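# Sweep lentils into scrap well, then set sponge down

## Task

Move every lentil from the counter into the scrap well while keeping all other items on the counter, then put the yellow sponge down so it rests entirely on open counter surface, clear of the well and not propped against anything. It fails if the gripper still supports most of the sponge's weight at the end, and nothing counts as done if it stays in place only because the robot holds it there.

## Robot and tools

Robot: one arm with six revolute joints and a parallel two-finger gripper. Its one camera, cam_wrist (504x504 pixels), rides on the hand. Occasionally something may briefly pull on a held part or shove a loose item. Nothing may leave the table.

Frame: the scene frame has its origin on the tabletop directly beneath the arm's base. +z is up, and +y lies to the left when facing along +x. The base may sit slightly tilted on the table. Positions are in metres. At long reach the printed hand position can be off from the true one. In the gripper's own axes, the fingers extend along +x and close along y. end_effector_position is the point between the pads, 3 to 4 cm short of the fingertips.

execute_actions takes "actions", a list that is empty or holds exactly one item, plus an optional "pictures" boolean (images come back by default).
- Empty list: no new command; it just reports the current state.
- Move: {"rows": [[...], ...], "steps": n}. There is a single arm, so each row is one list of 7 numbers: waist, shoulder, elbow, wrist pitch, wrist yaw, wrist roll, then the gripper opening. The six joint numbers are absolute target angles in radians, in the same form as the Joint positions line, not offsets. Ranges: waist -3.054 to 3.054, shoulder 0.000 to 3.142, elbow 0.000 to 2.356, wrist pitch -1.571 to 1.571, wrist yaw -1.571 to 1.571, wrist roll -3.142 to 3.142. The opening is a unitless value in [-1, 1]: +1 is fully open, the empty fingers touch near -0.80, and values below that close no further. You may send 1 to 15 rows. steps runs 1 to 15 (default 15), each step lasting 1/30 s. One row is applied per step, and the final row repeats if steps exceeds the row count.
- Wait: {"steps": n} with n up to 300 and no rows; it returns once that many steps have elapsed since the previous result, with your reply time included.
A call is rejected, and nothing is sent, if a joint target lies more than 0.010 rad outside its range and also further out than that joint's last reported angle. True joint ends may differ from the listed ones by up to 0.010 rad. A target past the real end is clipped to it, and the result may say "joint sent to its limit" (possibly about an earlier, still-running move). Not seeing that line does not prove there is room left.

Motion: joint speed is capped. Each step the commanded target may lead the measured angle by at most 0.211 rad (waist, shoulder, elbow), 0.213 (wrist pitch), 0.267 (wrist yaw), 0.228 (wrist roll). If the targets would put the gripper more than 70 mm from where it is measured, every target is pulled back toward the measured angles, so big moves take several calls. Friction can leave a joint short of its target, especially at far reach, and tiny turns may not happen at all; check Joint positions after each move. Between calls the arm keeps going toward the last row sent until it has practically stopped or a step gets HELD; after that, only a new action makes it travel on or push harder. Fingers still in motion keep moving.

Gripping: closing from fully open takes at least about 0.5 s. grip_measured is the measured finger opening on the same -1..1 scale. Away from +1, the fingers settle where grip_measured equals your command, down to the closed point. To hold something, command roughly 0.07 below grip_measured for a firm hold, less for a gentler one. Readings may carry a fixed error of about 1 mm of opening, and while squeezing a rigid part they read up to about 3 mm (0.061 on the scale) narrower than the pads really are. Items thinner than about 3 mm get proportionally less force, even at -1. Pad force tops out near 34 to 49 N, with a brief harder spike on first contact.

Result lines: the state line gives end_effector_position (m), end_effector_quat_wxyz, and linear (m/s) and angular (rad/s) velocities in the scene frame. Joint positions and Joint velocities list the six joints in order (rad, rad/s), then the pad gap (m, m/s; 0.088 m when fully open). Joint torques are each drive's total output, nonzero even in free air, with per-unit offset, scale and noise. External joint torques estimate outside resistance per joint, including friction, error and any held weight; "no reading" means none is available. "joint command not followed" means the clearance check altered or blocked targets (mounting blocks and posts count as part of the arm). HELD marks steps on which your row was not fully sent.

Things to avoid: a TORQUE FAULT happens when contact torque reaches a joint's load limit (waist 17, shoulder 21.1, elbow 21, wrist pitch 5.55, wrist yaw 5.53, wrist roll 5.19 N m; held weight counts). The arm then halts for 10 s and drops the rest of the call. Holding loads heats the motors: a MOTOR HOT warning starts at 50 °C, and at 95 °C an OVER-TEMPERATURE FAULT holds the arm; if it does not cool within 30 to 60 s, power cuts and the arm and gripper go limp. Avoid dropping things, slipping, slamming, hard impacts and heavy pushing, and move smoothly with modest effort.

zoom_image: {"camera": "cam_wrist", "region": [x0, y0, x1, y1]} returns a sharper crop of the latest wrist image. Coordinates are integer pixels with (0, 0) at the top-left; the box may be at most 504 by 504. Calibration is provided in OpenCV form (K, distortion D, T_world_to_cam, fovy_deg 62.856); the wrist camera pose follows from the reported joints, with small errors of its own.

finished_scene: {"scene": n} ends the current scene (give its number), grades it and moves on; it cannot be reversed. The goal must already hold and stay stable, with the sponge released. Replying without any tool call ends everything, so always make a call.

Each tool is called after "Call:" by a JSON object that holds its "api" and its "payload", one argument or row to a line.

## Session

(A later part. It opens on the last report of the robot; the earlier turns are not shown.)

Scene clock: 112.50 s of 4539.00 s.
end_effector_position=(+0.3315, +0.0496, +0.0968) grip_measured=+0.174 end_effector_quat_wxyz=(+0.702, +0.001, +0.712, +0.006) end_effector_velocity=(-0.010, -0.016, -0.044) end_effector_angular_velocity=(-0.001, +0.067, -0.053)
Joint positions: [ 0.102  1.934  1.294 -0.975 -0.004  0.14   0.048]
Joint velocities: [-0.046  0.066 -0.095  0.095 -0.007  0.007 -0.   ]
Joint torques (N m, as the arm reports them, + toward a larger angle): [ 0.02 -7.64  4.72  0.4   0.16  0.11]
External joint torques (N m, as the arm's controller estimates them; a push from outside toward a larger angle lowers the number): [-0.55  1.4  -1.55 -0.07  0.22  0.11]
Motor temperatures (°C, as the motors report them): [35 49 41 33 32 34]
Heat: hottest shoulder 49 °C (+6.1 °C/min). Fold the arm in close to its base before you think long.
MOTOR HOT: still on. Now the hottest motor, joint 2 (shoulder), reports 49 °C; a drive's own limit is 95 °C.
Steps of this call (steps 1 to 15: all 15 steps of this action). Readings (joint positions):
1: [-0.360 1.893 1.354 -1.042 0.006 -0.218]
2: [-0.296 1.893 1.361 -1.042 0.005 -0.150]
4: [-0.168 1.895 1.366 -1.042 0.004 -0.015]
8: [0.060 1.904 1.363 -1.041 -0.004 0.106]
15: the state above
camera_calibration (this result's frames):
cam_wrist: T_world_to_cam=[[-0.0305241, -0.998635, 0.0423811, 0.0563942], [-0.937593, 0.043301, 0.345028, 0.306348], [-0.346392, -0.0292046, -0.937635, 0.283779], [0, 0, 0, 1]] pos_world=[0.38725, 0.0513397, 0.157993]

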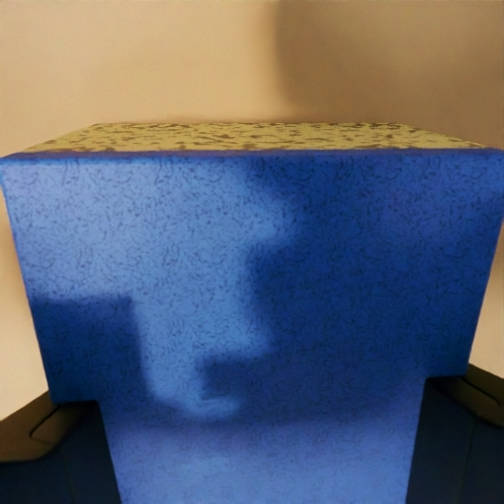

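Call:
{"api": "execute_actions", "payload": {
  "actions": [
    {"rows":[[0.1,1.935,1.295,-0.97,0,0.145,0.17],[0.1,1.935,1.295,-0.97,0,0.145,0.3],[0.1,1.935,1.295,-0.97,0,0.145,0.45],[0.1,1.935,1.295,-0.97,0,0.145,0.6],[0.1,1.935,1.295,-0.97,0,0.145,0.75],[0.1,1.935,1.295,-0.97,0,0.145,0.9],[0.1,1.935,1.295,-0.97,0,0.145,1]],"steps":14}
  ]
}}

Call:
{"api": "execute_actions", "payload": {
  "actions": [
    {"rows":[[0.1,1.92,1.32,-1.01,0,0.145,1],[0.1,1.90,1.36,-1.06,0,0.145,1],[0.1,1.86,1.39,-1.12,0,0.145,1],[0.1,1.75,1.4,-1.18,0,0.1,1],[0.05,1.55,1.36,-1.2,0,0.05,1],[0,1.4,1.32,-1.2,0,0,1],[-0.12,1.25,1.3,-1.2,0,0,1]],"steps":15}
  ]
}}

Call:
{"api": "execute_actions", "payload": {
  "actions": [
    {"rows":[[-0.12,1.25,1.3,-1.2,0,0,1]],"steps":8}
  ]
}}

Scene clock: 119.67 s of 4539.00 s.
end_effector_position=(+0.3326, +0.0494, +0.0963) grip_measured=+0.970 end_effector_quat_wxyz=(+0.704, +0.002, +0.710, +0.005) end_effector_velocity=(-0.004, +0.004, -0.001) end_effector_angular_velocity=(+0.020, +0.015, +0.010)
Joint positions: [ 0.101  1.934  1.293 -0.968 -0.003  0.143  0.087]
Joint velocities: [ 0.002 -0.002 -0.007 -0.007 -0.022 -0.007  0.011]
Joint torques (N m, as the arm reports them, + toward a larger angle): [-0.09 -7.83  5.18  0.06  0.16  0.11]
External joint torques (N m, as the arm's controller estimates them; a push from outside toward a larger angle lowers the number): [-0.22 -0.03 -0.16 -0.26  0.18  0.11]
Motor temperatures (°C, as the motors report them): [35 49 41 33 32 34]
Heat: hottest shoulder 49 °C (+5.1 °C/min). Fold the arm in close to its base before you think long.
MOTOR HOT: still on. Now the hottest motor, joint 2 (shoulder), reports 49 °C; a drive's own limit is 95 °C.
Steps of this call (steps 1 to 15: the robot went on to your last target; steps 16 to 90: nothing new was sent; then 3.70 s passed at rest; steps 91 to 104: all 14 steps of this action). Readings (joint positions):
91: [0.101 1.934 1.293 -0.968 -0.004 0.143]
92: [0.101 1.934 1.293 -0.968 -0.004 0.143]
94: [0.101 1.934 1.293 -0.968 -0.004 0.143]
98: [0.101 1.934 1.293 -0.968 -0.003 0.143]
104: the state above
camera_calibration (this result's frames):
cam_wrist: T_world_to_cam=[[-0.0338124, -0.998551, 0.041874, 0.0574254], [-0.939145, 0.0460761, 0.340418, 0.308323], [-0.341854, -0.0278154, -0.939341, 0.282257], [0, 0, 0, 1]] pos_world=[0.387992, 0.0509869, 0.157773]

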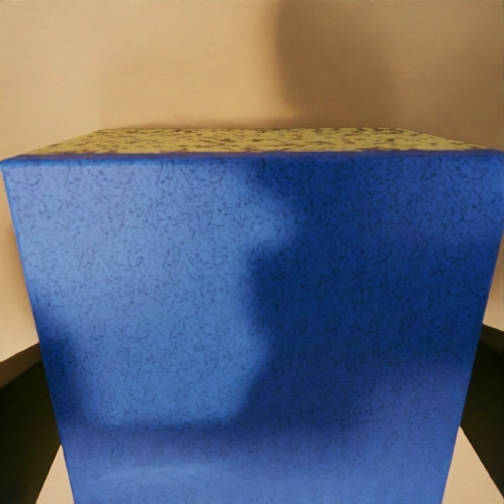

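Scene clock: 120.17 s of 4539.00 s.
end_effector_position=(+0.2668, -0.0239, +0.2842) grip_measured=+0.987 end_effector_quat_wxyz=(+0.843, +0.028, +0.536, -0.030) end_effector_velocity=(-0.137, +0.008, +0.261) end_effector_angular_velocity=(-0.090, -0.995, +0.038)
Joint positions: [-0.121  1.283  1.316 -1.195  0.003  0.005  0.087]
Joint velocities: [ 0.002 -1.018  0.032 -0.051 -0.007 -0.051  0.   ]
Joint torques (N m, as the arm reports them, + toward a larger angle): [ 0.12  0.28  4.26  0.66 -0.11 -0.09]
External joint torques (N m, as the arm's controller estimates them; a push from outside toward a larger angle lowers the number): [ 0.21  0.51  0.29 -0.35 -0.12 -0.09]
Motor temperatures (°C, as the motors report them): [35 49 41 33 32 34]
Heat: hottest shoulder 49 °C (+5.1 °C/min). Fold the arm in close to its base before you think long.
MOTOR HOT: still on. Now the hottest motor, joint 2 (shoulder), reports 49 °C; a drive's own limit is 95 °C.
Steps of this call (steps 1 to 15: all 15 steps of this action). Readings (joint positions):
1: [0.101 1.934 1.297 -0.979 -0.003 0.143]
2: [0.101 1.933 1.309 -1.006 -0.003 0.143]
4: [0.101 1.900 1.339 -1.077 -0.003 0.133]
8: [0.007 1.683 1.330 -1.164 -0.006 0.040]
15: the state above
camera_calibration (this result's frames):
cam_wrist: T_world_to_cam=[[-0.137373, -0.990386, 0.016241, 0.00926772], [-0.98589, 0.13513, -0.0987997, 0.325413], [0.0956552, -0.0295843, -0.994975, 0.333328], [0, 0, 0, 1]] pos_world=[0.29021, -0.024933, 0.363653]

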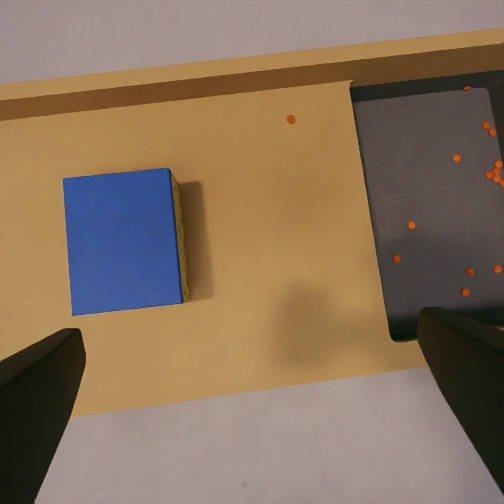

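Scene clock: 120.43 s of 4539.00 s.
end_effector_position=(+0.2606, -0.0235, +0.2889) grip_measured=+0.987 end_effector_quat_wxyz=(+0.849, +0.026, +0.527, -0.030) end_effector_velocity=(-0.005, +0.001, -0.002) end_effector_angular_velocity=(+0.005, +0.022, +0.008)
Joint positions: [-0.121  1.249  1.306 -1.198  0.003  0.002  0.087]
Joint velocities: [-0.002 -0.002 -0.002 -0.022 -0.007 -0.007 -0.   ]
Joint torques (N m, as the arm reports them, + toward a larger angle): [ 0.12 -3.79  5.1   0.77 -0.09 -0.05]
External joint torques (N m, as the arm's controller estimates them; a push from outside toward a larger angle lowers the number): [ 0.06 -0.09 -1.08 -0.31 -0.07 -0.06]
Motor temperatures (°C, as the motors report them): [35 49 41 33 32 34]
Heat: hottest shoulder 49 °C (+5.0 °C/min). Fold the arm in close to its base before you think long.
MOTOR HOT: still on. Now the hottest motor, joint 2 (shoulder), reports 49 °C; a drive's own limit is 95 °C.
Steps of this call (steps 1 to 8: all 8 steps of this action). Readings (joint positions):
1: [-0.121 1.258 1.316 -1.196 0.003 0.004]
2: [-0.121 1.245 1.316 -1.197 0.003 0.003]
4: [-0.121 1.244 1.314 -1.198 0.003 0.003]
8: the state above
camera_calibration (this result's frames):
cam_wrist: T_world_to_cam=[[-0.135255, -0.990676, 0.0163351, 0.00814731], [-0.984077, 0.132398, -0.11859, 0.324881], [0.115322, -0.0321148, -0.992809, 0.332773], [0, 0, 0, 1]] pos_world=[0.282433, -0.0242553, 0.368775]

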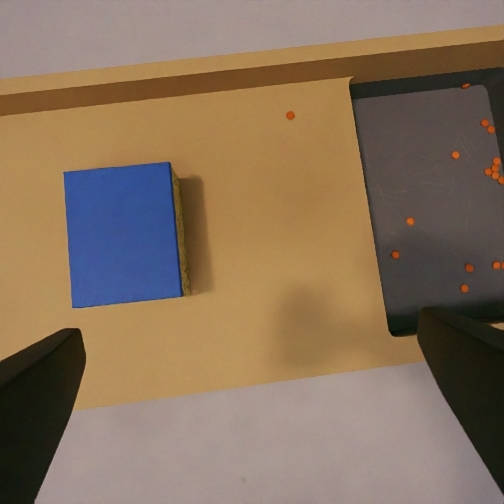

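Call:
{"api": "execute_actions", "payload": {
  "actions": [
    {"rows":[[0,1.4,1.33,-1.2,0,0.05,1],[0.07,1.58,1.37,-1.18,0,0.1,1],[0.1,1.74,1.4,-1.15,0,0.145,1],[0.1,1.84,1.4,-1.13,0,0.145,1],[0.1,1.89,1.39,-1.11,0,0.145,1]],"steps":15}
  ]
}}

Call:
{"api": "execute_actions", "payload": {
  "actions": [
    {"rows":[[0.1,1.9,1.385,-1.09,0,0.145,1],[0.1,1.9,1.38,-1.08,0,0.145,1],[0.1,1.905,1.36,-1.055,0,0.145,1],[0.1,1.912,1.34,-1.03,0,0.145,1]],"steps":10}
  ]
}}

Scene clock: 132.27 s of 4539.00 s.
end_effector_position=(+0.3291, +0.0471, +0.1310) grip_measured=+0.987 end_effector_quat_wxyz=(+0.699, +0.001, +0.715, +0.002) end_effector_velocity=(+0.006, +0.001, +0.005) end_effector_angular_velocity=(-0.003, -0.028, +0.024)
Joint positions: [ 0.098  1.892  1.38  -1.112 -0.001  0.142  0.087]
Joint velocities: [ 0.002 -0.002  0.017  0.007  0.007 -0.022 -0.   ]
Joint torques (N m, as the arm reports them, + toward a larger angle): [ 0.27 -8.19  6.    0.23  0.05  0.12]
External joint torques (N m, as the arm's controller estimates them; a push from outside toward a larger angle lowers the number): [ 0.11 -0.1   0.08 -0.12  0.07  0.12]
Motor temperatures (°C, as the motors report them): [35 47 41 34 32 34]
Heat: hottest shoulder 47 °C (+2.0 °C/min).
MOTOR HOT: cleared. Now the hottest motor, joint 2 (shoulder), reports 47 °C.
Steps of this call (steps 1 to 15: the robot went on to your last target; steps 16 to 90: nothing new was sent; then 8.33 s passed at rest; steps 91 to 105: all 15 steps of this action). Readings (joint positions):
91: [-0.102 1.275 1.312 -1.206 0.008 0.016]
92: [-0.062 1.314 1.332 -1.205 0.008 0.040]
94: [0.026 1.429 1.375 -1.159 0.003 0.093]
98: [0.094 1.685 1.392 -1.121 -0.001 0.132]
105: the state above
camera_calibration (this result's frames):
cam_wrist: T_world_to_cam=[[-0.0361287, -0.998248, 0.0468485, 0.0535985], [-0.934416, 0.0503664, 0.352603, 0.289955], [-0.354345, -0.0310369, -0.934599, 0.317247], [0, 0, 0, 1]] pos_world=[0.385291, 0.048747, 0.191749]

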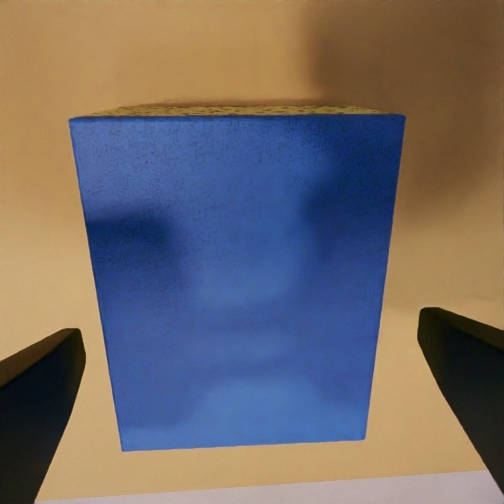

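Scene clock: 132.60 s of 4539.00 s.
end_effector_position=(+0.3359, +0.0481, +0.1191) grip_measured=+0.987 end_effector_quat_wxyz=(+0.710, +0.003, +0.704, +0.004) end_effector_velocity=(-0.001, -0.002, -0.010) end_effector_angular_velocity=(-0.008, +0.001, +0.005)
Joint positions: [ 0.098  1.904  1.348 -1.036 -0.001  0.143  0.087]
Joint velocities: [-0.002  0.007 -0.032  0.037  0.007 -0.007  0.   ]
Joint torques (N m, as the arm reports them, + toward a larger angle): [ 0.27 -7.08  4.6   0.39  0.07  0.09]
External joint torques (N m, as the arm's controller estimates them; a push from outside toward a larger angle lowers the number): [ 0.17  0.94 -1.05  0.03  0.07  0.09]
Motor temperatures (°C, as the motors report them): [35 47 41 34 32 34]
Heat: hottest shoulder 47 °C (+2.0 °C/min).
Steps of this call (steps 1 to 10: all 10 steps of this action). Readings (joint positions):
1: [0.098 1.891 1.381 -1.109 -0.001 0.142]
2: [0.098 1.891 1.381 -1.099 -0.001 0.142]
4: [0.098 1.893 1.373 -1.066 -0.001 0.143]
8: [0.098 1.902 1.351 -1.041 -0.001 0.143]
10: the state above
camera_calibration (this result's frames):
cam_wrist: T_world_to_cam=[[-0.0380939, -0.99842, 0.0413027, 0.0568065], [-0.944732, 0.0494525, 0.324091, 0.307373], [-0.325622, -0.0266741, -0.945124, 0.299929], [0, 0, 0, 1]] pos_world=[0.390213, 0.0495167, 0.181507]

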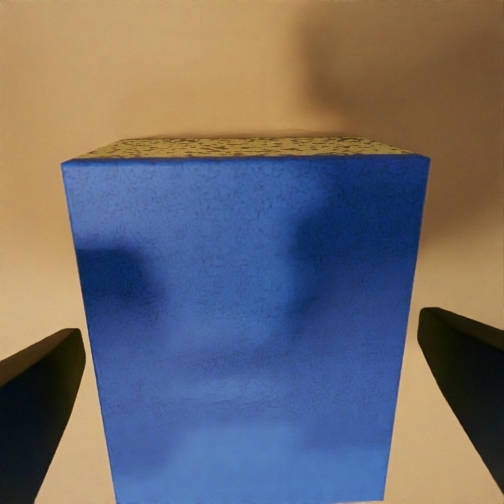

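Call:
{"api": "execute_actions", "payload": {
  "actions": [
    {"rows":[[0.104,1.915,1.33,-1.01,0,0.148,1],[0.104,1.922,1.31,-0.99,0,0.148,1],[0.104,1.93,1.295,-0.975,0,0.148,1],[0.104,1.935,1.29,-0.968,0,0.148,1],[0.104,1.935,1.29,-0.968,0,0.148,1],[0.104,1.935,1.29,-0.968,0,0.148,1],[0.104,1.935,1.29,-0.968,0,0.148,1],[0.104,1.935,1.29,-0.968,0,0.148,1],[0.104,1.935,1.29,-0.968,0,0.148,0.85],[0.104,1.935,1.29,-0.968,0,0.148,0.7],[0.104,1.935,1.29,-0.968,0,0.148,0.55],[0.104,1.935,1.29,-0.968,0,0.148,0.4],[0.104,1.935,1.29,-0.968,0,0.148,0.28],[0.104,1.935,1.29,-0.968,0,0.148,0.17]],"steps":15}
  ]
}}

Call:
{"api": "execute_actions", "payload": {
  "actions": [
    {"rows":[[0.104,1.935,1.29,-0.968,0,0.148,0.17],[0.104,1.935,1.29,-0.968,0,0.148,0.17],[0.104,1.935,1.29,-0.968,0,0.148,0.17],[0.104,1.935,1.29,-0.968,0,0.148,0.17],[0.104,1.92,1.33,-1.02,0,0.148,0.17],[0.09,1.93,1.38,-1.06,0,0.14,0.17],[0.05,1.98,1.45,-1.08,0,0.13,0.17],[0.0,2.04,1.53,-1.1,0,0.115,0.17],[-0.045,2.095,1.60,-1.115,0,0.10,0.17]],"steps":15}
  ]
}}

Scene clock: 140.27 s of 4539.00 s.
end_effector_position=(+0.3335, +0.0490, +0.0986) grip_measured=+0.346 end_effector_quat_wxyz=(+0.706, +0.003, +0.708, +0.003) end_effector_velocity=(-0.001, +0.000, -0.000) end_effector_angular_velocity=(+0.006, +0.008, -0.010)
Joint positions: [ 0.101  1.929  1.296 -0.97  -0.001  0.146  0.056]
Joint velocities: [-0.002  0.002  0.002 -0.007 -0.007  0.007 -0.113]
Joint torques (N m, as the arm reports them, + toward a larger angle): [ 0.32 -7.17  4.38  0.34  0.07  0.11]
External joint torques (N m, as the arm's controller estimates them; a push from outside toward a larger angle lowers the number): [ 0.26  0.64 -1.    0.    0.08  0.1 ]
Motor temperatures (°C, as the motors report them): [35 47 41 33 32 34]
Heat: hottest shoulder 47 °C (+0.0 °C/min).
Steps of this call (steps 1 to 15: the robot went on to your last target; steps 16 to 90: nothing new was sent; then 4.17 s passed at rest; steps 91 to 105: all 15 steps of this action). Readings (joint positions):
91: [0.098 1.904 1.345 -1.026 -0.001 0.143]
92: [0.099 1.904 1.338 -1.014 -0.001 0.144]
94: [0.100 1.909 1.322 -0.992 -0.001 0.145]
98: [0.101 1.928 1.298 -0.976 -0.001 0.145]
105: the state above
camera_calibration (this result's frames):
cam_wrist: T_world_to_cam=[[-0.0375482, -0.998352, 0.0433965, 0.0580225], [-0.941136, 0.0499285, 0.33432, 0.309468], [-0.335936, -0.0282889, -0.94146, 0.282967], [0, 0, 0, 1]] pos_world=[0.388489, 0.0504805, 0.160423]

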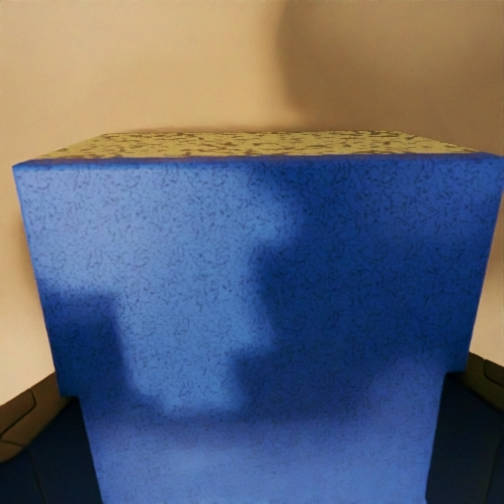

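Scene clock: 140.77 s of 4539.00 s.
end_effector_position=(+0.3836, -0.0050, +0.1167) grip_measured=+0.175 end_effector_quat_wxyz=(+0.706, +0.045, +0.706, -0.037) end_effector_velocity=(+0.002, -0.024, -0.032) end_effector_angular_velocity=(+0.011, +0.115, -0.028)
Joint positions: [-0.056  2.077  1.584 -1.108  0.001  0.105  0.048]
Joint velocities: [-0.066  0.129  0.066 -0.051 -0.007 -0.037 -0.   ]
Joint torques (N m, as the arm reports them, + toward a larger angle): [ 1.71 -8.05  6.17  0.02  0.   -0.06]
External joint torques (N m, as the arm's controller estimates them; a push from outside toward a larger angle lowers the number): [ 0.11  1.06  0.48 -0.29  0.15 -0.05]
Motor temperatures (°C, as the motors report them): [35 47 41 33 32 34]
Heat: hottest shoulder 47 °C (+0.0 °C/min).
Steps of this call (steps 1 to 15: all 15 steps of this action). Readings (joint positions):
1: [0.101 1.929 1.296 -0.970 -0.001 0.146]
2: [0.101 1.929 1.296 -0.970 -0.001 0.146]
4: [0.101 1.929 1.296 -0.970 -0.001 0.146]
8: [0.082 1.963 1.392 -1.065 -0.002 0.134]
15: the state above
camera_calibration (this result's frames):
cam_wrist: T_world_to_cam=[[-0.153552, -0.987322, 0.040203, 0.050131], [-0.929286, 0.158118, 0.333805, 0.349379], [-0.33593, 0.0138961, -0.941785, 0.315593], [0, 0, 0, 1]] pos_world=[0.438388, -0.0101331, 0.178581]

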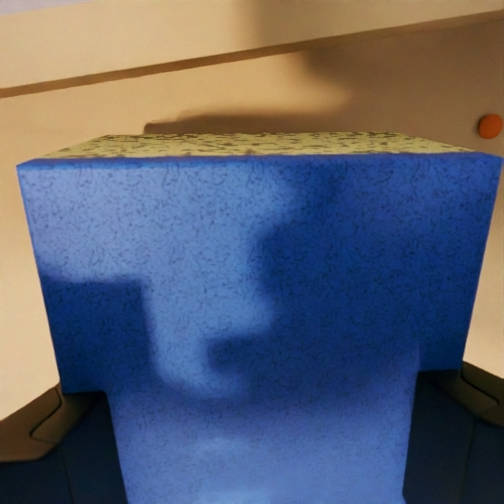

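Call:
{"api": "execute_actions", "payload": {
  "actions": [
    {"rows":[[-0.045,2.115,1.60,-1.09,0,0.10,0.17],[-0.045,2.13,1.595,-1.075,0,0.10,0.17],[-0.045,2.145,1.59,-1.065,0,0.10,0.17]],"steps":12}
  ]
}}

Scene clock: 147.30 s of 4539.00 s.
end_effector_position=(+0.3916, -0.0008, +0.0973) grip_measured=+0.174 end_effector_quat_wxyz=(+0.702, +0.040, +0.710, -0.032) end_effector_velocity=(-0.002, +0.000, +0.000) end_effector_angular_velocity=(+0.007, +0.007, +0.005)
Joint positions: [-0.046  2.135  1.592 -1.07   0.001  0.102  0.048]
Joint velocities: [-0.002 -0.002 -0.002 -0.007 -0.007 -0.007 -0.   ]
Joint torques (N m, as the arm reports them, + toward a larger angle): [ 0.2  -8.32  4.88  0.46 -0.01 -0.07]
External joint torques (N m, as the arm's controller estimates them; a push from outside toward a larger angle lowers the number): [ 0.07  0.94 -0.53  0.16  0.   -0.07]
Motor temperatures (°C, as the motors report them): [35 48 42 33 32 34]
Heat: hottest shoulder 48 °C (+0.0 °C/min).
Steps of this call (steps 1 to 30: the robot went on to your last target; steps 31 to 90: nothing new was sent; then 3.13 s passed at rest; steps 91 to 102: all 12 steps of this action). Readings (joint positions):
91: [-0.046 2.089 1.592 -1.111 0.001 0.102]
92: [-0.046 2.094 1.592 -1.102 0.001 0.102]
94: [-0.046 2.110 1.592 -1.079 0.001 0.102]
98: [-0.046 2.135 1.592 -1.072 0.001 0.102]
102: the state above
camera_calibration (this result's frames):
cam_wrist: T_world_to_cam=[[-0.139778, -0.98929, 0.0420393, 0.0507121], [-0.92764, 0.145681, 0.343891, 0.360955], [-0.346332, 0.00907111, -0.938068, 0.303682], [0, 0, 0, 1]] pos_world=[0.4471, -0.00517005, 0.158614]

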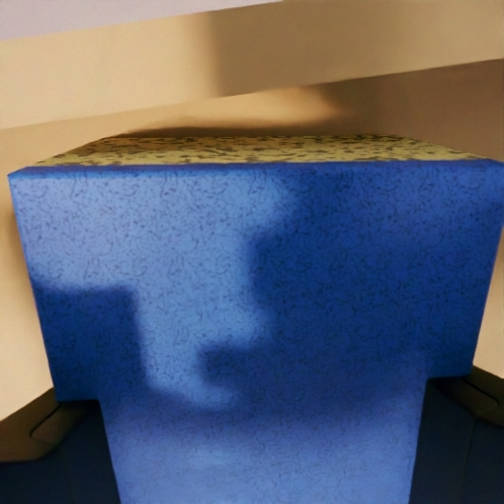

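Call:
{"api": "execute_actions", "payload": {
  "actions": [
    {"rows":[[-0.07,2.15,1.59,-1.065,0,0.075,0.17],[-0.095,2.152,1.592,-1.066,0,0.05,0.17],[-0.12,2.155,1.596,-1.068,0,0.025,0.17],[-0.147,2.158,1.602,-1.07,0,-0.002,0.17],[-0.18,2.163,1.61,-1.073,0,-0.035,0.17],[-0.212,2.169,1.619,-1.076,0,-0.067,0.17],[-0.247,2.176,1.63,-1.08,0,-0.102,0.17],[-0.28,2.186,1.645,-1.086,0,-0.135,0.17],[-0.31,2.197,1.662,-1.092,0,-0.165,0.17],[-0.343,2.21,1.683,-1.099,0,-0.198,0.17],[-0.375,2.224,1.705,-1.108,0,-0.23,0.17],[-0.41,2.24,1.73,-1.118,0,-0.265,0.17],[-0.445,2.255,1.758,-1.128,0,-0.30,0.17]],"steps":15}
  ]
}}

Call:
{"api": "execute_actions", "payload": {
  "actions": [
    {"rows":[[-0.445,2.255,1.758,-1.128,0,-0.30,0.17]],"steps":6}
  ]
}}

Scene clock: 155.37 s of 4539.00 s.
end_effector_position=(+0.3884, -0.1527, +0.0948) grip_measured=+0.174 end_effector_quat_wxyz=(+0.706, +0.049, +0.705, -0.029) end_effector_velocity=(-0.077, -0.288, -0.025) end_effector_angular_velocity=(+0.027, +0.075, -0.267)
Joint positions: [-0.42   2.225  1.736 -1.114 -0.005 -0.264  0.048]
Joint velocities: [-0.701  0.217  0.281 -0.139  0.022 -0.432  0.   ]
Joint torques (N m, as the arm reports them, + toward a larger angle): [ 2.54 -8.43  5.08 -0.18  0.11 -0.04]
External joint torques (N m, as the arm's controller estimates them; a push from outside toward a larger angle lowers the number): [-0.05  1.59 -0.13 -0.2   0.33  0.02]
Motor temperatures (°C, as the motors report them): [35 49 42 33 32 34]
Heat: hottest shoulder 49 °C (+0.0 °C/min).
Steps of this call (steps 1 to 15: the robot went on to your last target; steps 16 to 90: nothing new was sent; then 4.57 s passed at rest; steps 91 to 105: all 15 steps of this action). Readings (joint positions):
91: [-0.047 2.135 1.592 -1.070 0.001 0.095]
92: [-0.052 2.135 1.592 -1.070 -0.002 0.081]
94: [-0.077 2.136 1.594 -1.070 -0.005 0.043]
98: [-0.188 2.153 1.621 -1.076 -0.005 -0.067]
105: the state above
camera_calibration (this result's frames):
cam_wrist: T_world_to_cam=[[-0.147875, -0.988731, 0.0233125, -0.0949048], [-0.931256, 0.147139, 0.333335, 0.383606], [-0.333009, 0.027582, -0.94252, 0.299608], [0, 0, 0, 1]] pos_world=[0.442974, -0.158542, 0.15673]

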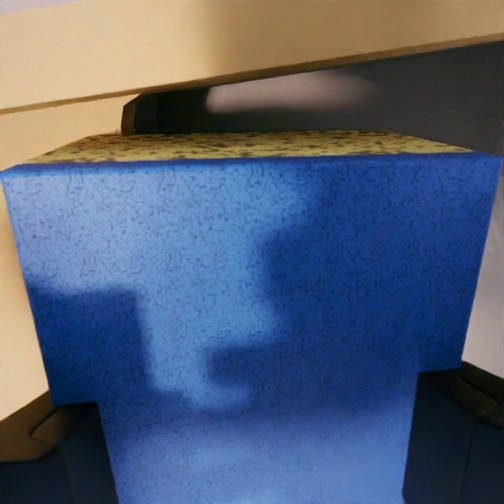

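Scene clock: 155.57 s of 4539.00 s.
end_effector_position=(+0.3821, -0.1667, +0.0899) grip_measured=+0.174 end_effector_quat_wxyz=(+0.700, +0.051, +0.712, -0.030) end_effector_velocity=(+0.007, +0.035, -0.014) end_effector_angular_velocity=(+0.016, +0.056, +0.153)
Joint positions: [-0.455  2.243  1.748 -1.125  0.001 -0.294  0.048]
Joint velocities: [ 0.085  0.037 -0.002 -0.022  0.007 -0.066 -0.   ]
Joint torques (N m, as the arm reports them, + toward a larger angle): [ 0.76 -9.1   5.89 -0.03 -0.04 -0.04]
External joint torques (N m, as the arm's controller estimates them; a push from outside toward a larger angle lowers the number): [ 0.55  1.15  0.24 -0.33  0.01 -0.03]
Motor temperatures (°C, as the motors report them): [35 49 42 33 32 34]
Heat: hottest shoulder 49 °C (+0.0 °C/min).
Steps of this call (steps 1 to 6: all 6 steps of this action). Readings (joint positions):
1: [-0.439 2.230 1.743 -1.118 -0.003 -0.274]
2: [-0.452 2.234 1.746 -1.121 -0.001 -0.281]
4: [-0.460 2.240 1.748 -1.123 0.001 -0.290]
6: the state above
camera_calibration (this result's frames):
cam_wrist: T_world_to_cam=[[-0.151855, -0.988137, 0.0229064, -0.107944], [-0.92439, 0.150187, 0.350638, 0.377806], [-0.349919, 0.0320717, -0.936231, 0.299978], [0, 0, 0, 1]] pos_world=[0.437816, -0.173025, 0.150848]

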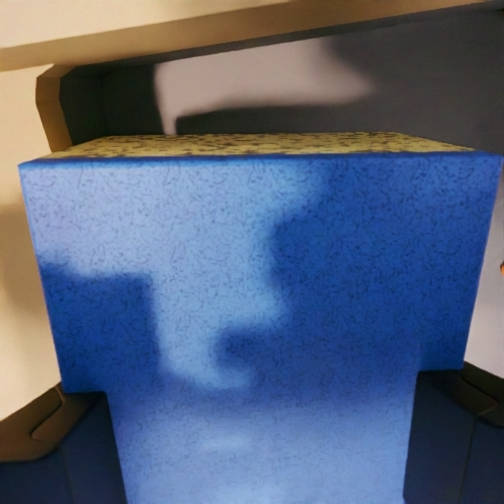

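Lift vertically, then go set it down.

Call:
{"api": "execute_actions", "payload": {
  "actions": [
    {"rows":[[-0.455,2.22,1.79,-1.18,0,-0.3,0.17],[-0.455,2.19,1.82,-1.24,0,-0.3,0.17],[-0.455,2.15,1.82,-1.27,0,-0.3,0.17],[-0.455,2.12,1.80,-1.27,0,-0.3,0.17],[-0.4,2.05,1.7,-1.22,0,-0.27,0.17],[-0.27,1.98,1.58,-1.16,0,-0.17,0.17],[-0.12,1.93,1.47,-1.11,0,-0.05,0.17],[0.02,1.91,1.4,-1.07,0,0.07,0.17],[0.1,1.91,1.37,-1.05,0,0.145,0.17]],"steps":15}
  ]
}}

Call:
{"api": "execute_actions", "payload": {
  "actions": [
    {"rows":[[0.1,1.91,1.37,-1.05,0,0.145,0.17],[0.1,1.91,1.37,-1.05,0,0.145,0.17],[0.1,1.91,1.37,-1.05,0,0.145,0.17],[0.1,1.91,1.37,-1.05,0,0.145,0.17],[0.1,1.91,1.37,-1.05,0,0.145,0.17],[0.1,1.92,1.34,-1.02,0,0.145,0.17],[0.1,1.928,1.315,-0.99,0,0.145,0.17],[0.1,1.935,1.295,-0.97,0,0.145,0.17],[0.1,1.94,1.285,-0.965,0,0.145,0.17]],"steps":14}
  ]
}}

Call:
{"api": "execute_actions", "payload": {
  "actions": [
    {"rows":[[0.1,1.935,1.295,-0.97,0,0.145,0.3],[0.1,1.935,1.295,-0.97,0,0.145,0.45],[0.1,1.935,1.295,-0.97,0,0.145,0.6],[0.1,1.935,1.295,-0.97,0,0.145,0.75],[0.1,1.935,1.295,-0.97,0,0.145,0.9],[0.1,1.935,1.295,-0.97,0,0.145,1]],"steps":13}
  ]
}}

Call:
{"api": "execute_actions", "payload": {
  "actions": [
    {"rows":[[0.1,1.92,1.32,-1.01,0,0.145,1],[0.1,1.90,1.36,-1.06,0,0.145,1],[0.1,1.86,1.39,-1.12,0,0.145,1],[0.1,1.75,1.4,-1.18,0,0.1,1],[0.05,1.55,1.36,-1.2,0,0.05,1],[0,1.4,1.32,-1.2,0,0,1],[-0.12,1.25,1.3,-1.2,0,0,1]],"steps":15}
  ]
}}

Call:
{"api": "execute_actions", "payload": {
  "actions": [
    {"rows":[[-0.12,1.25,1.3,-1.2,0,0,1]],"steps":5}
  ]
}}

Scene clock: 171.00 s of 4539.00 s.
end_effector_position=(+0.3485, +0.0235, +0.1261) grip_measured=+0.174 end_effector_quat_wxyz=(+0.714, +0.018, +0.700, -0.010) end_effector_velocity=(-0.179, +0.533, -0.127) end_effector_angular_velocity=(+0.052, +0.490, +1.067)
Joint positions: [ 0.024  1.925  1.405 -1.062 -0.     0.108  0.048]
Joint velocities: [ 1.492 -0.002 -0.535  0.037 -0.125  0.432 -0.   ]
Joint torques (N m, as the arm reports them, + toward a larger angle): [-2.49 -9.43  5.34  0.36  0.15  0.14]
External joint torques (N m, as the arm's controller estimates them; a push from outside toward a larger angle lowers the number): [-0.16 -0.09 -0.59  0.   -0.09  0.08]
Motor temperatures (°C, as the motors report them): [35 52 43 33 32 34]
Heat: hottest shoulder 52 °C (+3.0 °C/min). Fold the arm in close to its base before you think long.
MOTOR HOT: a motor reached 50 °C. Now the hottest motor, joint 2 (shoulder), reports 52 °C. The temperature limit of the motors' drives, at which the controller stops the arm, is 95 °C. To cool a motor, set the load down, stop pushing, or move to a pose that needs little force.
Steps of this call (steps 1 to 15: the robot went on to your last target; steps 16 to 90: nothing new was sent; then 11.93 s passed at rest; steps 91 to 105: all 15 steps of this action). Readings (joint positions):
91: [-0.447 2.245 1.758 -1.140 0.001 -0.298]
92: [-0.448 2.242 1.771 -1.169 0.001 -0.298]
94: [-0.451 2.213 1.781 -1.223 0.001 -0.298]
98: [-0.362 2.028 1.629 -1.156 0.007 -0.152]
105: the state above
camera_calibration (this result's frames):
cam_wrist: T_world_to_cam=[[-0.0781423, -0.996197, 0.0385499, 0.0466837], [-0.945282, 0.0863236, 0.314626, 0.318747], [-0.316757, -0.011855, -0.948433, 0.307026], [0, 0, 0, 1]] pos_world=[0.402206, 0.0226306, 0.189108]

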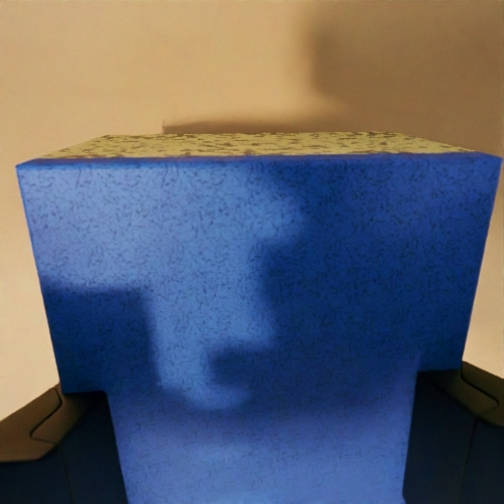

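Scene clock: 171.47 s of 4539.00 s.
end_effector_position=(+0.3322, +0.0487, +0.0968) grip_measured=+0.174 end_effector_quat_wxyz=(+0.703, +0.002, +0.711, +0.004) end_effector_velocity=(+0.007, +0.001, +0.000) end_effector_angular_velocity=(+0.013, -0.035, +0.019)
Joint positions: [ 0.1    1.934  1.294 -0.973 -0.003  0.143  0.048]
Joint velocities: [-0.002 -0.002 -0.002  0.037 -0.007 -0.022 -0.   ]
Joint torques (N m, as the arm reports them, + toward a larger angle): [ 0.11 -7.35  4.19  0.34  0.14  0.08]
External joint torques (N m, as the arm's controller estimates them; a push from outside toward a larger angle lowers the number): [ 0.04  0.86 -1.37 -0.05  0.15  0.08]
Motor temperatures (°C, as the motors report them): [35 52 43 33 32 34]
Heat: hottest shoulder 52 °C (+3.0 °C/min). Fold the arm in close to its base before you think long.
MOTOR HOT: still on. Now the hottest motor, joint 2 (shoulder), reports 52 °C; a drive's own limit is 95 °C.
Steps of this call (steps 1 to 14: all 14 steps of this action). Readings (joint positions):
1: [0.067 1.925 1.391 -1.062 -0.004 0.119]
2: [0.095 1.925 1.383 -1.061 -0.005 0.125]
4: [0.115 1.924 1.380 -1.055 -0.005 0.135]
8: [0.102 1.922 1.346 -1.007 -0.003 0.141]
14: the state above
camera_calibration (this result's frames):
cam_wrist: T_world_to_cam=[[-0.0352195, -0.998455, 0.0429888, 0.0570626], [-0.938333, 0.0478412, 0.342408, 0.307338], [-0.343935, -0.0282784, -0.938568, 0.283218], [0, 0, 0, 1]] pos_world=[0.387804, 0.0502799, 0.158131]

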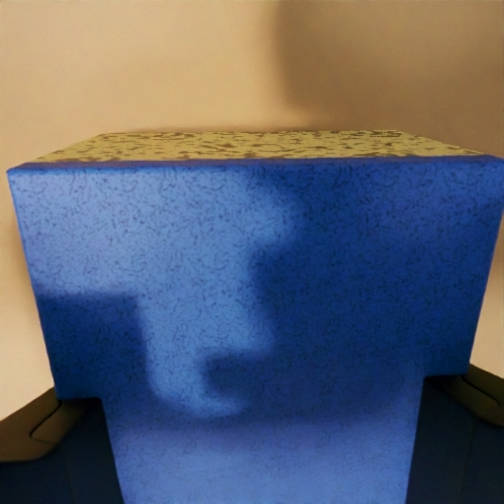

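Scene clock: 171.90 s of 4539.00 s.
end_effector_position=(+0.3324, +0.0488, +0.0968) grip_measured=+0.970 end_effector_quat_wxyz=(+0.704, +0.002, +0.711, +0.004) end_effector_velocity=(-0.004, -0.000, -0.001) end_effector_angular_velocity=(+0.006, +0.013, +0.005)
Joint positions: [ 0.1    1.934  1.294 -0.972 -0.003  0.143  0.087]
Joint velocities: [-0.002 -0.002 -0.007 -0.007 -0.007 -0.007  0.011]
Joint torques (N m, as the arm reports them, + toward a larger angle): [ 0.11 -7.74  4.92  0.29  0.13  0.1 ]
External joint torques (N m, as the arm's controller estimates them; a push from outside toward a larger angle lowers the number): [ 0.05  0.04 -0.39 -0.01  0.14  0.1 ]
Motor temperatures (°C, as the motors report them): [35 52 43 33 32 34]
Heat: hottest shoulder 52 °C (+3.0 °C/min). Fold the arm in close to its base before you think long.
MOTOR HOT: still on. Now the hottest motor, joint 2 (shoulder), reports 52 °C; a drive's own limit is 95 °C.
Steps of this call (steps 1 to 13: all 13 steps of this action). Readings (joint positions):
1: [0.100 1.934 1.294 -0.972 -0.003 0.143]
2: [0.100 1.934 1.294 -0.972 -0.003 0.143]
4: [0.100 1.934 1.294 -0.972 -0.003 0.143]
8: [0.100 1.934 1.294 -0.972 -0.003 0.143]
13: the state above
camera_calibration (this result's frames):
cam_wrist: T_world_to_cam=[[-0.0352576, -0.998459, 0.0428518, 0.0571188], [-0.938591, 0.0478088, 0.341704, 0.307648], [-0.343227, -0.0281726, -0.93883, 0.283059], [0, 0, 0, 1]] pos_world=[0.387922, 0.050297, 0.158172]

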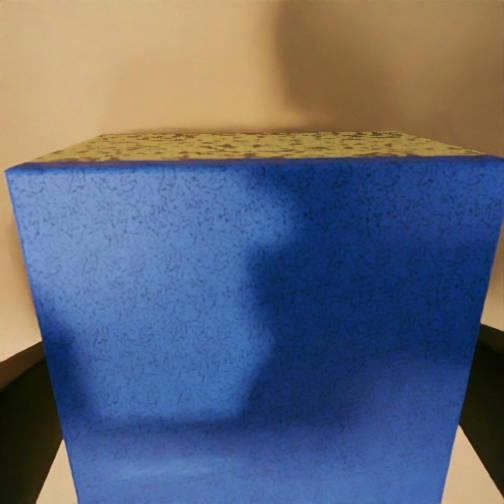

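Scene clock: 172.40 s of 4539.00 s.
end_effector_position=(+0.2667, -0.0239, +0.2842) grip_measured=+0.987 end_effector_quat_wxyz=(+0.843, +0.027, +0.536, -0.030) end_effector_velocity=(-0.139, +0.012, +0.262) end_effector_angular_velocity=(-0.076, -0.987, +0.049)
Joint positions: [-0.121  1.282  1.315 -1.195  0.003  0.005  0.087]
Joint velocities: [ 0.007 -1.018  0.037 -0.066 -0.022 -0.051  0.   ]
Joint torques (N m, as the arm reports them, + toward a larger angle): [ 0.4   0.19  3.93  0.68 -0.09 -0.09]
External joint torques (N m, as the arm's controller estimates them; a push from outside toward a larger angle lowers the number): [ 0.5   0.44 -0.06 -0.34 -0.1  -0.09]
Motor temperatures (°C, as the motors report them): [35 52 43 33 32 34]
Heat: hottest shoulder 52 °C (+3.0 °C/min). Fold the arm in close to its base before you think long.
MOTOR HOT: still on. Now the hottest motor, joint 2 (shoulder), reports 52 °C; a drive's own limit is 95 °C.
Steps of this call (steps 1 to 15: all 15 steps of this action). Readings (joint positions):
1: [0.100 1.934 1.298 -0.979 -0.003 0.143]
2: [0.100 1.933 1.310 -1.005 -0.003 0.143]
4: [0.100 1.900 1.339 -1.077 -0.003 0.133]
8: [0.007 1.683 1.330 -1.164 -0.006 0.040]
15: the state above
camera_calibration (this result's frames):
cam_wrist: T_world_to_cam=[[-0.137031, -0.990431, 0.0164025, 0.00912445], [-0.985937, 0.134773, -0.0988134, 0.325323], [0.0956572, -0.0297124, -0.994971, 0.333301], [0, 0, 0, 1]] pos_world=[0.290116, -0.0249045, 0.363622]

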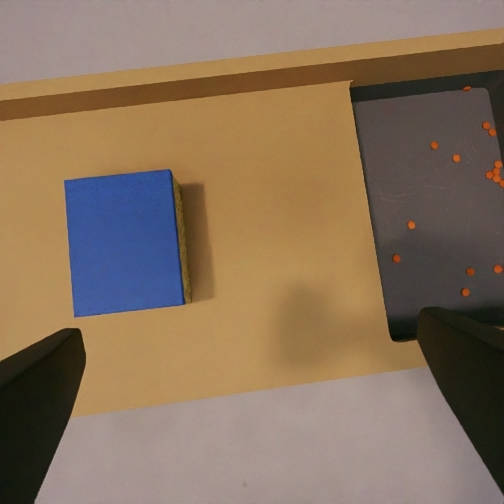

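Scene clock: 172.57 s of 4539.00 s.
end_effector_position=(+0.2610, -0.0235, +0.2913) grip_measured=+0.987 end_effector_quat_wxyz=(+0.851, +0.026, +0.524, -0.030) end_effector_velocity=(-0.006, +0.004, -0.049) end_effector_angular_velocity=(+0.023, +0.177, +0.030)
Joint positions: [-0.121  1.247  1.311 -1.198  0.003  0.003  0.087]
Joint velocities: [-0.002  0.061 -0.095 -0.022 -0.022 -0.022 -0.   ]
Joint torques (N m, as the arm reports them, + toward a larger angle): [ 0.09 -3.63  5.22  0.79 -0.1  -0.01]
External joint torques (N m, as the arm's controller estimates them; a push from outside toward a larger angle lowers the number): [ 0.04 -0.01 -0.95 -0.24 -0.08 -0.02]
Motor temperatures (°C, as the motors report them): [35 52 43 33 32 34]
Heat: hottest shoulder 52 °C (+3.0 °C/min). Fold the arm in close to its base before you think long.
MOTOR HOT: still on. Now the hottest motor, joint 2 (shoulder), reports 52 °C; a drive's own limit is 95 °C.
Steps of this call (steps 1 to 5: all 5 steps of this action). Readings (joint positions):
1: [-0.121 1.258 1.316 -1.196 0.003 0.004]
2: [-0.121 1.245 1.316 -1.197 0.003 0.004]
4: [-0.121 1.244 1.314 -1.198 0.003 0.003]
5: the state above
camera_calibration (this result's frames):
cam_wrist: T_world_to_cam=[[-0.136173, -0.990564, 0.0155058, 0.00858031], [-0.98299, 0.133152, -0.126499, 0.327574], [0.12324, -0.0324677, -0.991846, 0.332748], [0, 0, 0, 1]] pos_world=[0.282162, -0.0243142, 0.371339]

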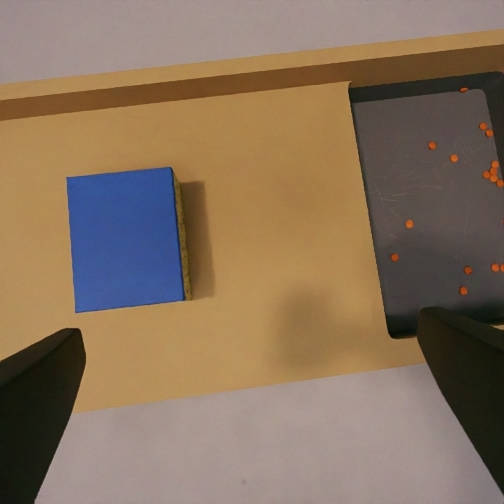

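Call:
{"api": "execute_actions", "payload": {
  "actions": [
    {"rows":[[-0.4,1.25,1.3,-1.25,0,0,1]],"steps":10}
  ]
}}

Call:
{"api": "execute_actions", "payload": {
  "actions": [
    {"rows":[[0.25,1.25,1.3,-1.25,0,0,1]],"steps":15}
  ]
}}

Scene clock: 175.83 s of 4539.00 s.
end_effector_position=(+0.2361, -0.0915, +0.2830) grip_measured=+0.987 end_effector_quat_wxyz=(+0.823, +0.103, +0.541, -0.140) end_effector_velocity=(-0.008, -0.001, -0.002) end_effector_angular_velocity=(+0.046, +0.018, -0.028)
Joint positions: [-0.393  1.249  1.306 -1.247  0.004 -0.     0.087]
Joint velocities: [-0.037 -0.002  0.002 -0.037 -0.037  0.007 -0.   ]
Joint torques (N m, as the arm reports them, + toward a larger angle): [ 0.03 -3.77  4.97  0.7  -0.11  0.02]
External joint torques (N m, as the arm's controller estimates them; a push from outside toward a larger angle lowers the number): [-0.02 -0.27 -1.1  -0.3  -0.08  0.02]
Motor temperatures (°C, as the motors report them): [35 51 43 33 32 34]
Heat: hottest shoulder 51 °C (+2.0 °C/min). Fold the arm in close to its base before you think long.
MOTOR HOT: still on. Now the hottest motor, joint 2 (shoulder), reports 51 °C; a drive's own limit is 95 °C.
Steps of this call (steps 1 to 15: the robot went on to your last target; steps 16 to 88: nothing new was sent; steps 89 to 98: all 10 steps of this action). Readings (joint positions):
89: [-0.154 1.249 1.306 -1.208 -0.014 -0.001]
90: [-0.214 1.249 1.306 -1.223 -0.010 -0.001]
92: [-0.329 1.249 1.306 -1.237 0.003 -0.001]
96: [-0.390 1.249 1.306 -1.246 0.005 -0.000]
98: the state above
camera_calibration (this result's frames):
cam_wrist: T_world_to_cam=[[-0.393158, -0.919366, 0.0138542, 0.00569088], [-0.917874, 0.391543, -0.0648158, 0.301941], [0.054165, -0.0381993, -0.997801, 0.342885], [0, 0, 0, 1]] pos_world=[0.260809, -0.0998931, 0.361623]

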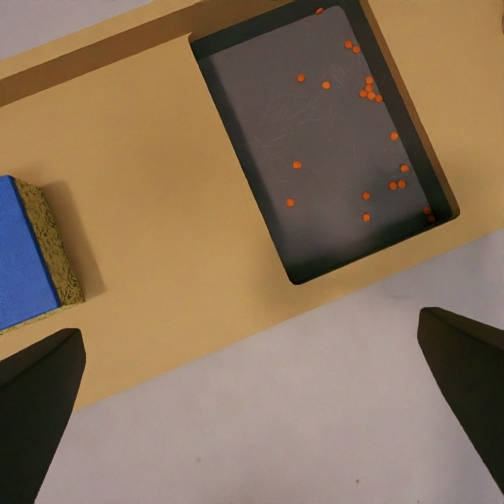

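Scene clock: 176.33 s of 4539.00 s.
end_effector_position=(+0.2408, +0.0711, +0.2850) grip_measured=+0.987 end_effector_quat_wxyz=(+0.828, -0.076, +0.542, +0.122) end_effector_velocity=(-0.005, +0.008, +0.000) end_effector_angular_velocity=(-0.030, -0.007, +0.058)
Joint positions: [ 0.242  1.25   1.306 -1.248 -0.004  0.001  0.087]
Joint velocities: [ 0.046 -0.007 -0.002 -0.007  0.022 -0.022  0.   ]
Joint torques (N m, as the arm reports them, + toward a larger angle): [ 0.27 -3.81  5.    0.65  0.17 -0.01]
External joint torques (N m, as the arm's controller estimates them; a push from outside toward a larger angle lowers the number): [ 0.2  -0.29 -1.13 -0.37  0.18 -0.01]
Motor temperatures (°C, as the motors report them): [35 51 43 33 32 34]
Heat: hottest shoulder 51 °C (+2.0 °C/min). Fold the arm in close to its base before you think long.
MOTOR HOT: still on. Now the hottest motor, joint 2 (shoulder), reports 51 °C; a drive's own limit is 95 °C.
Steps of this call (steps 1 to 15: all 15 steps of this action). Readings (joint positions):
1: [-0.361 1.249 1.306 -1.247 0.016 0.002]
2: [-0.299 1.249 1.306 -1.247 0.011 0.002]
4: [-0.163 1.250 1.306 -1.247 0.003 0.002]
8: [0.105 1.250 1.306 -1.247 0.003 0.002]
15: the state above
camera_calibration (this result's frames):
cam_wrist: T_world_to_cam=[[0.230419, -0.972771, 0.0249528, 0.00745664], [-0.970126, -0.231642, -0.07209, 0.301671], [0.0759072, -0.00759642, -0.997086, 0.343164], [0, 0, 0, 1]] pos_world=[0.264892, 0.0797401, 0.363726]

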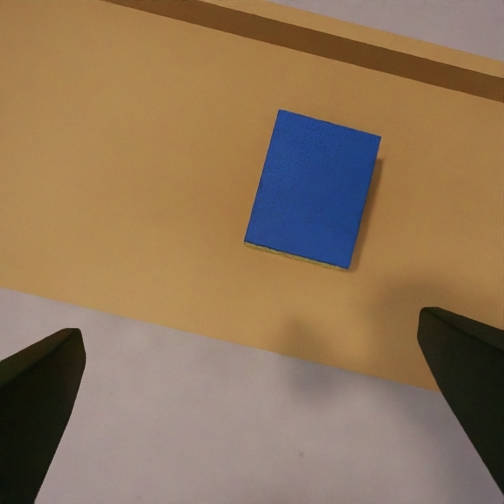

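Call:
{"api": "finished_scene", "payload": {
  "scene": 2
}}

The scene is finished: the task was done.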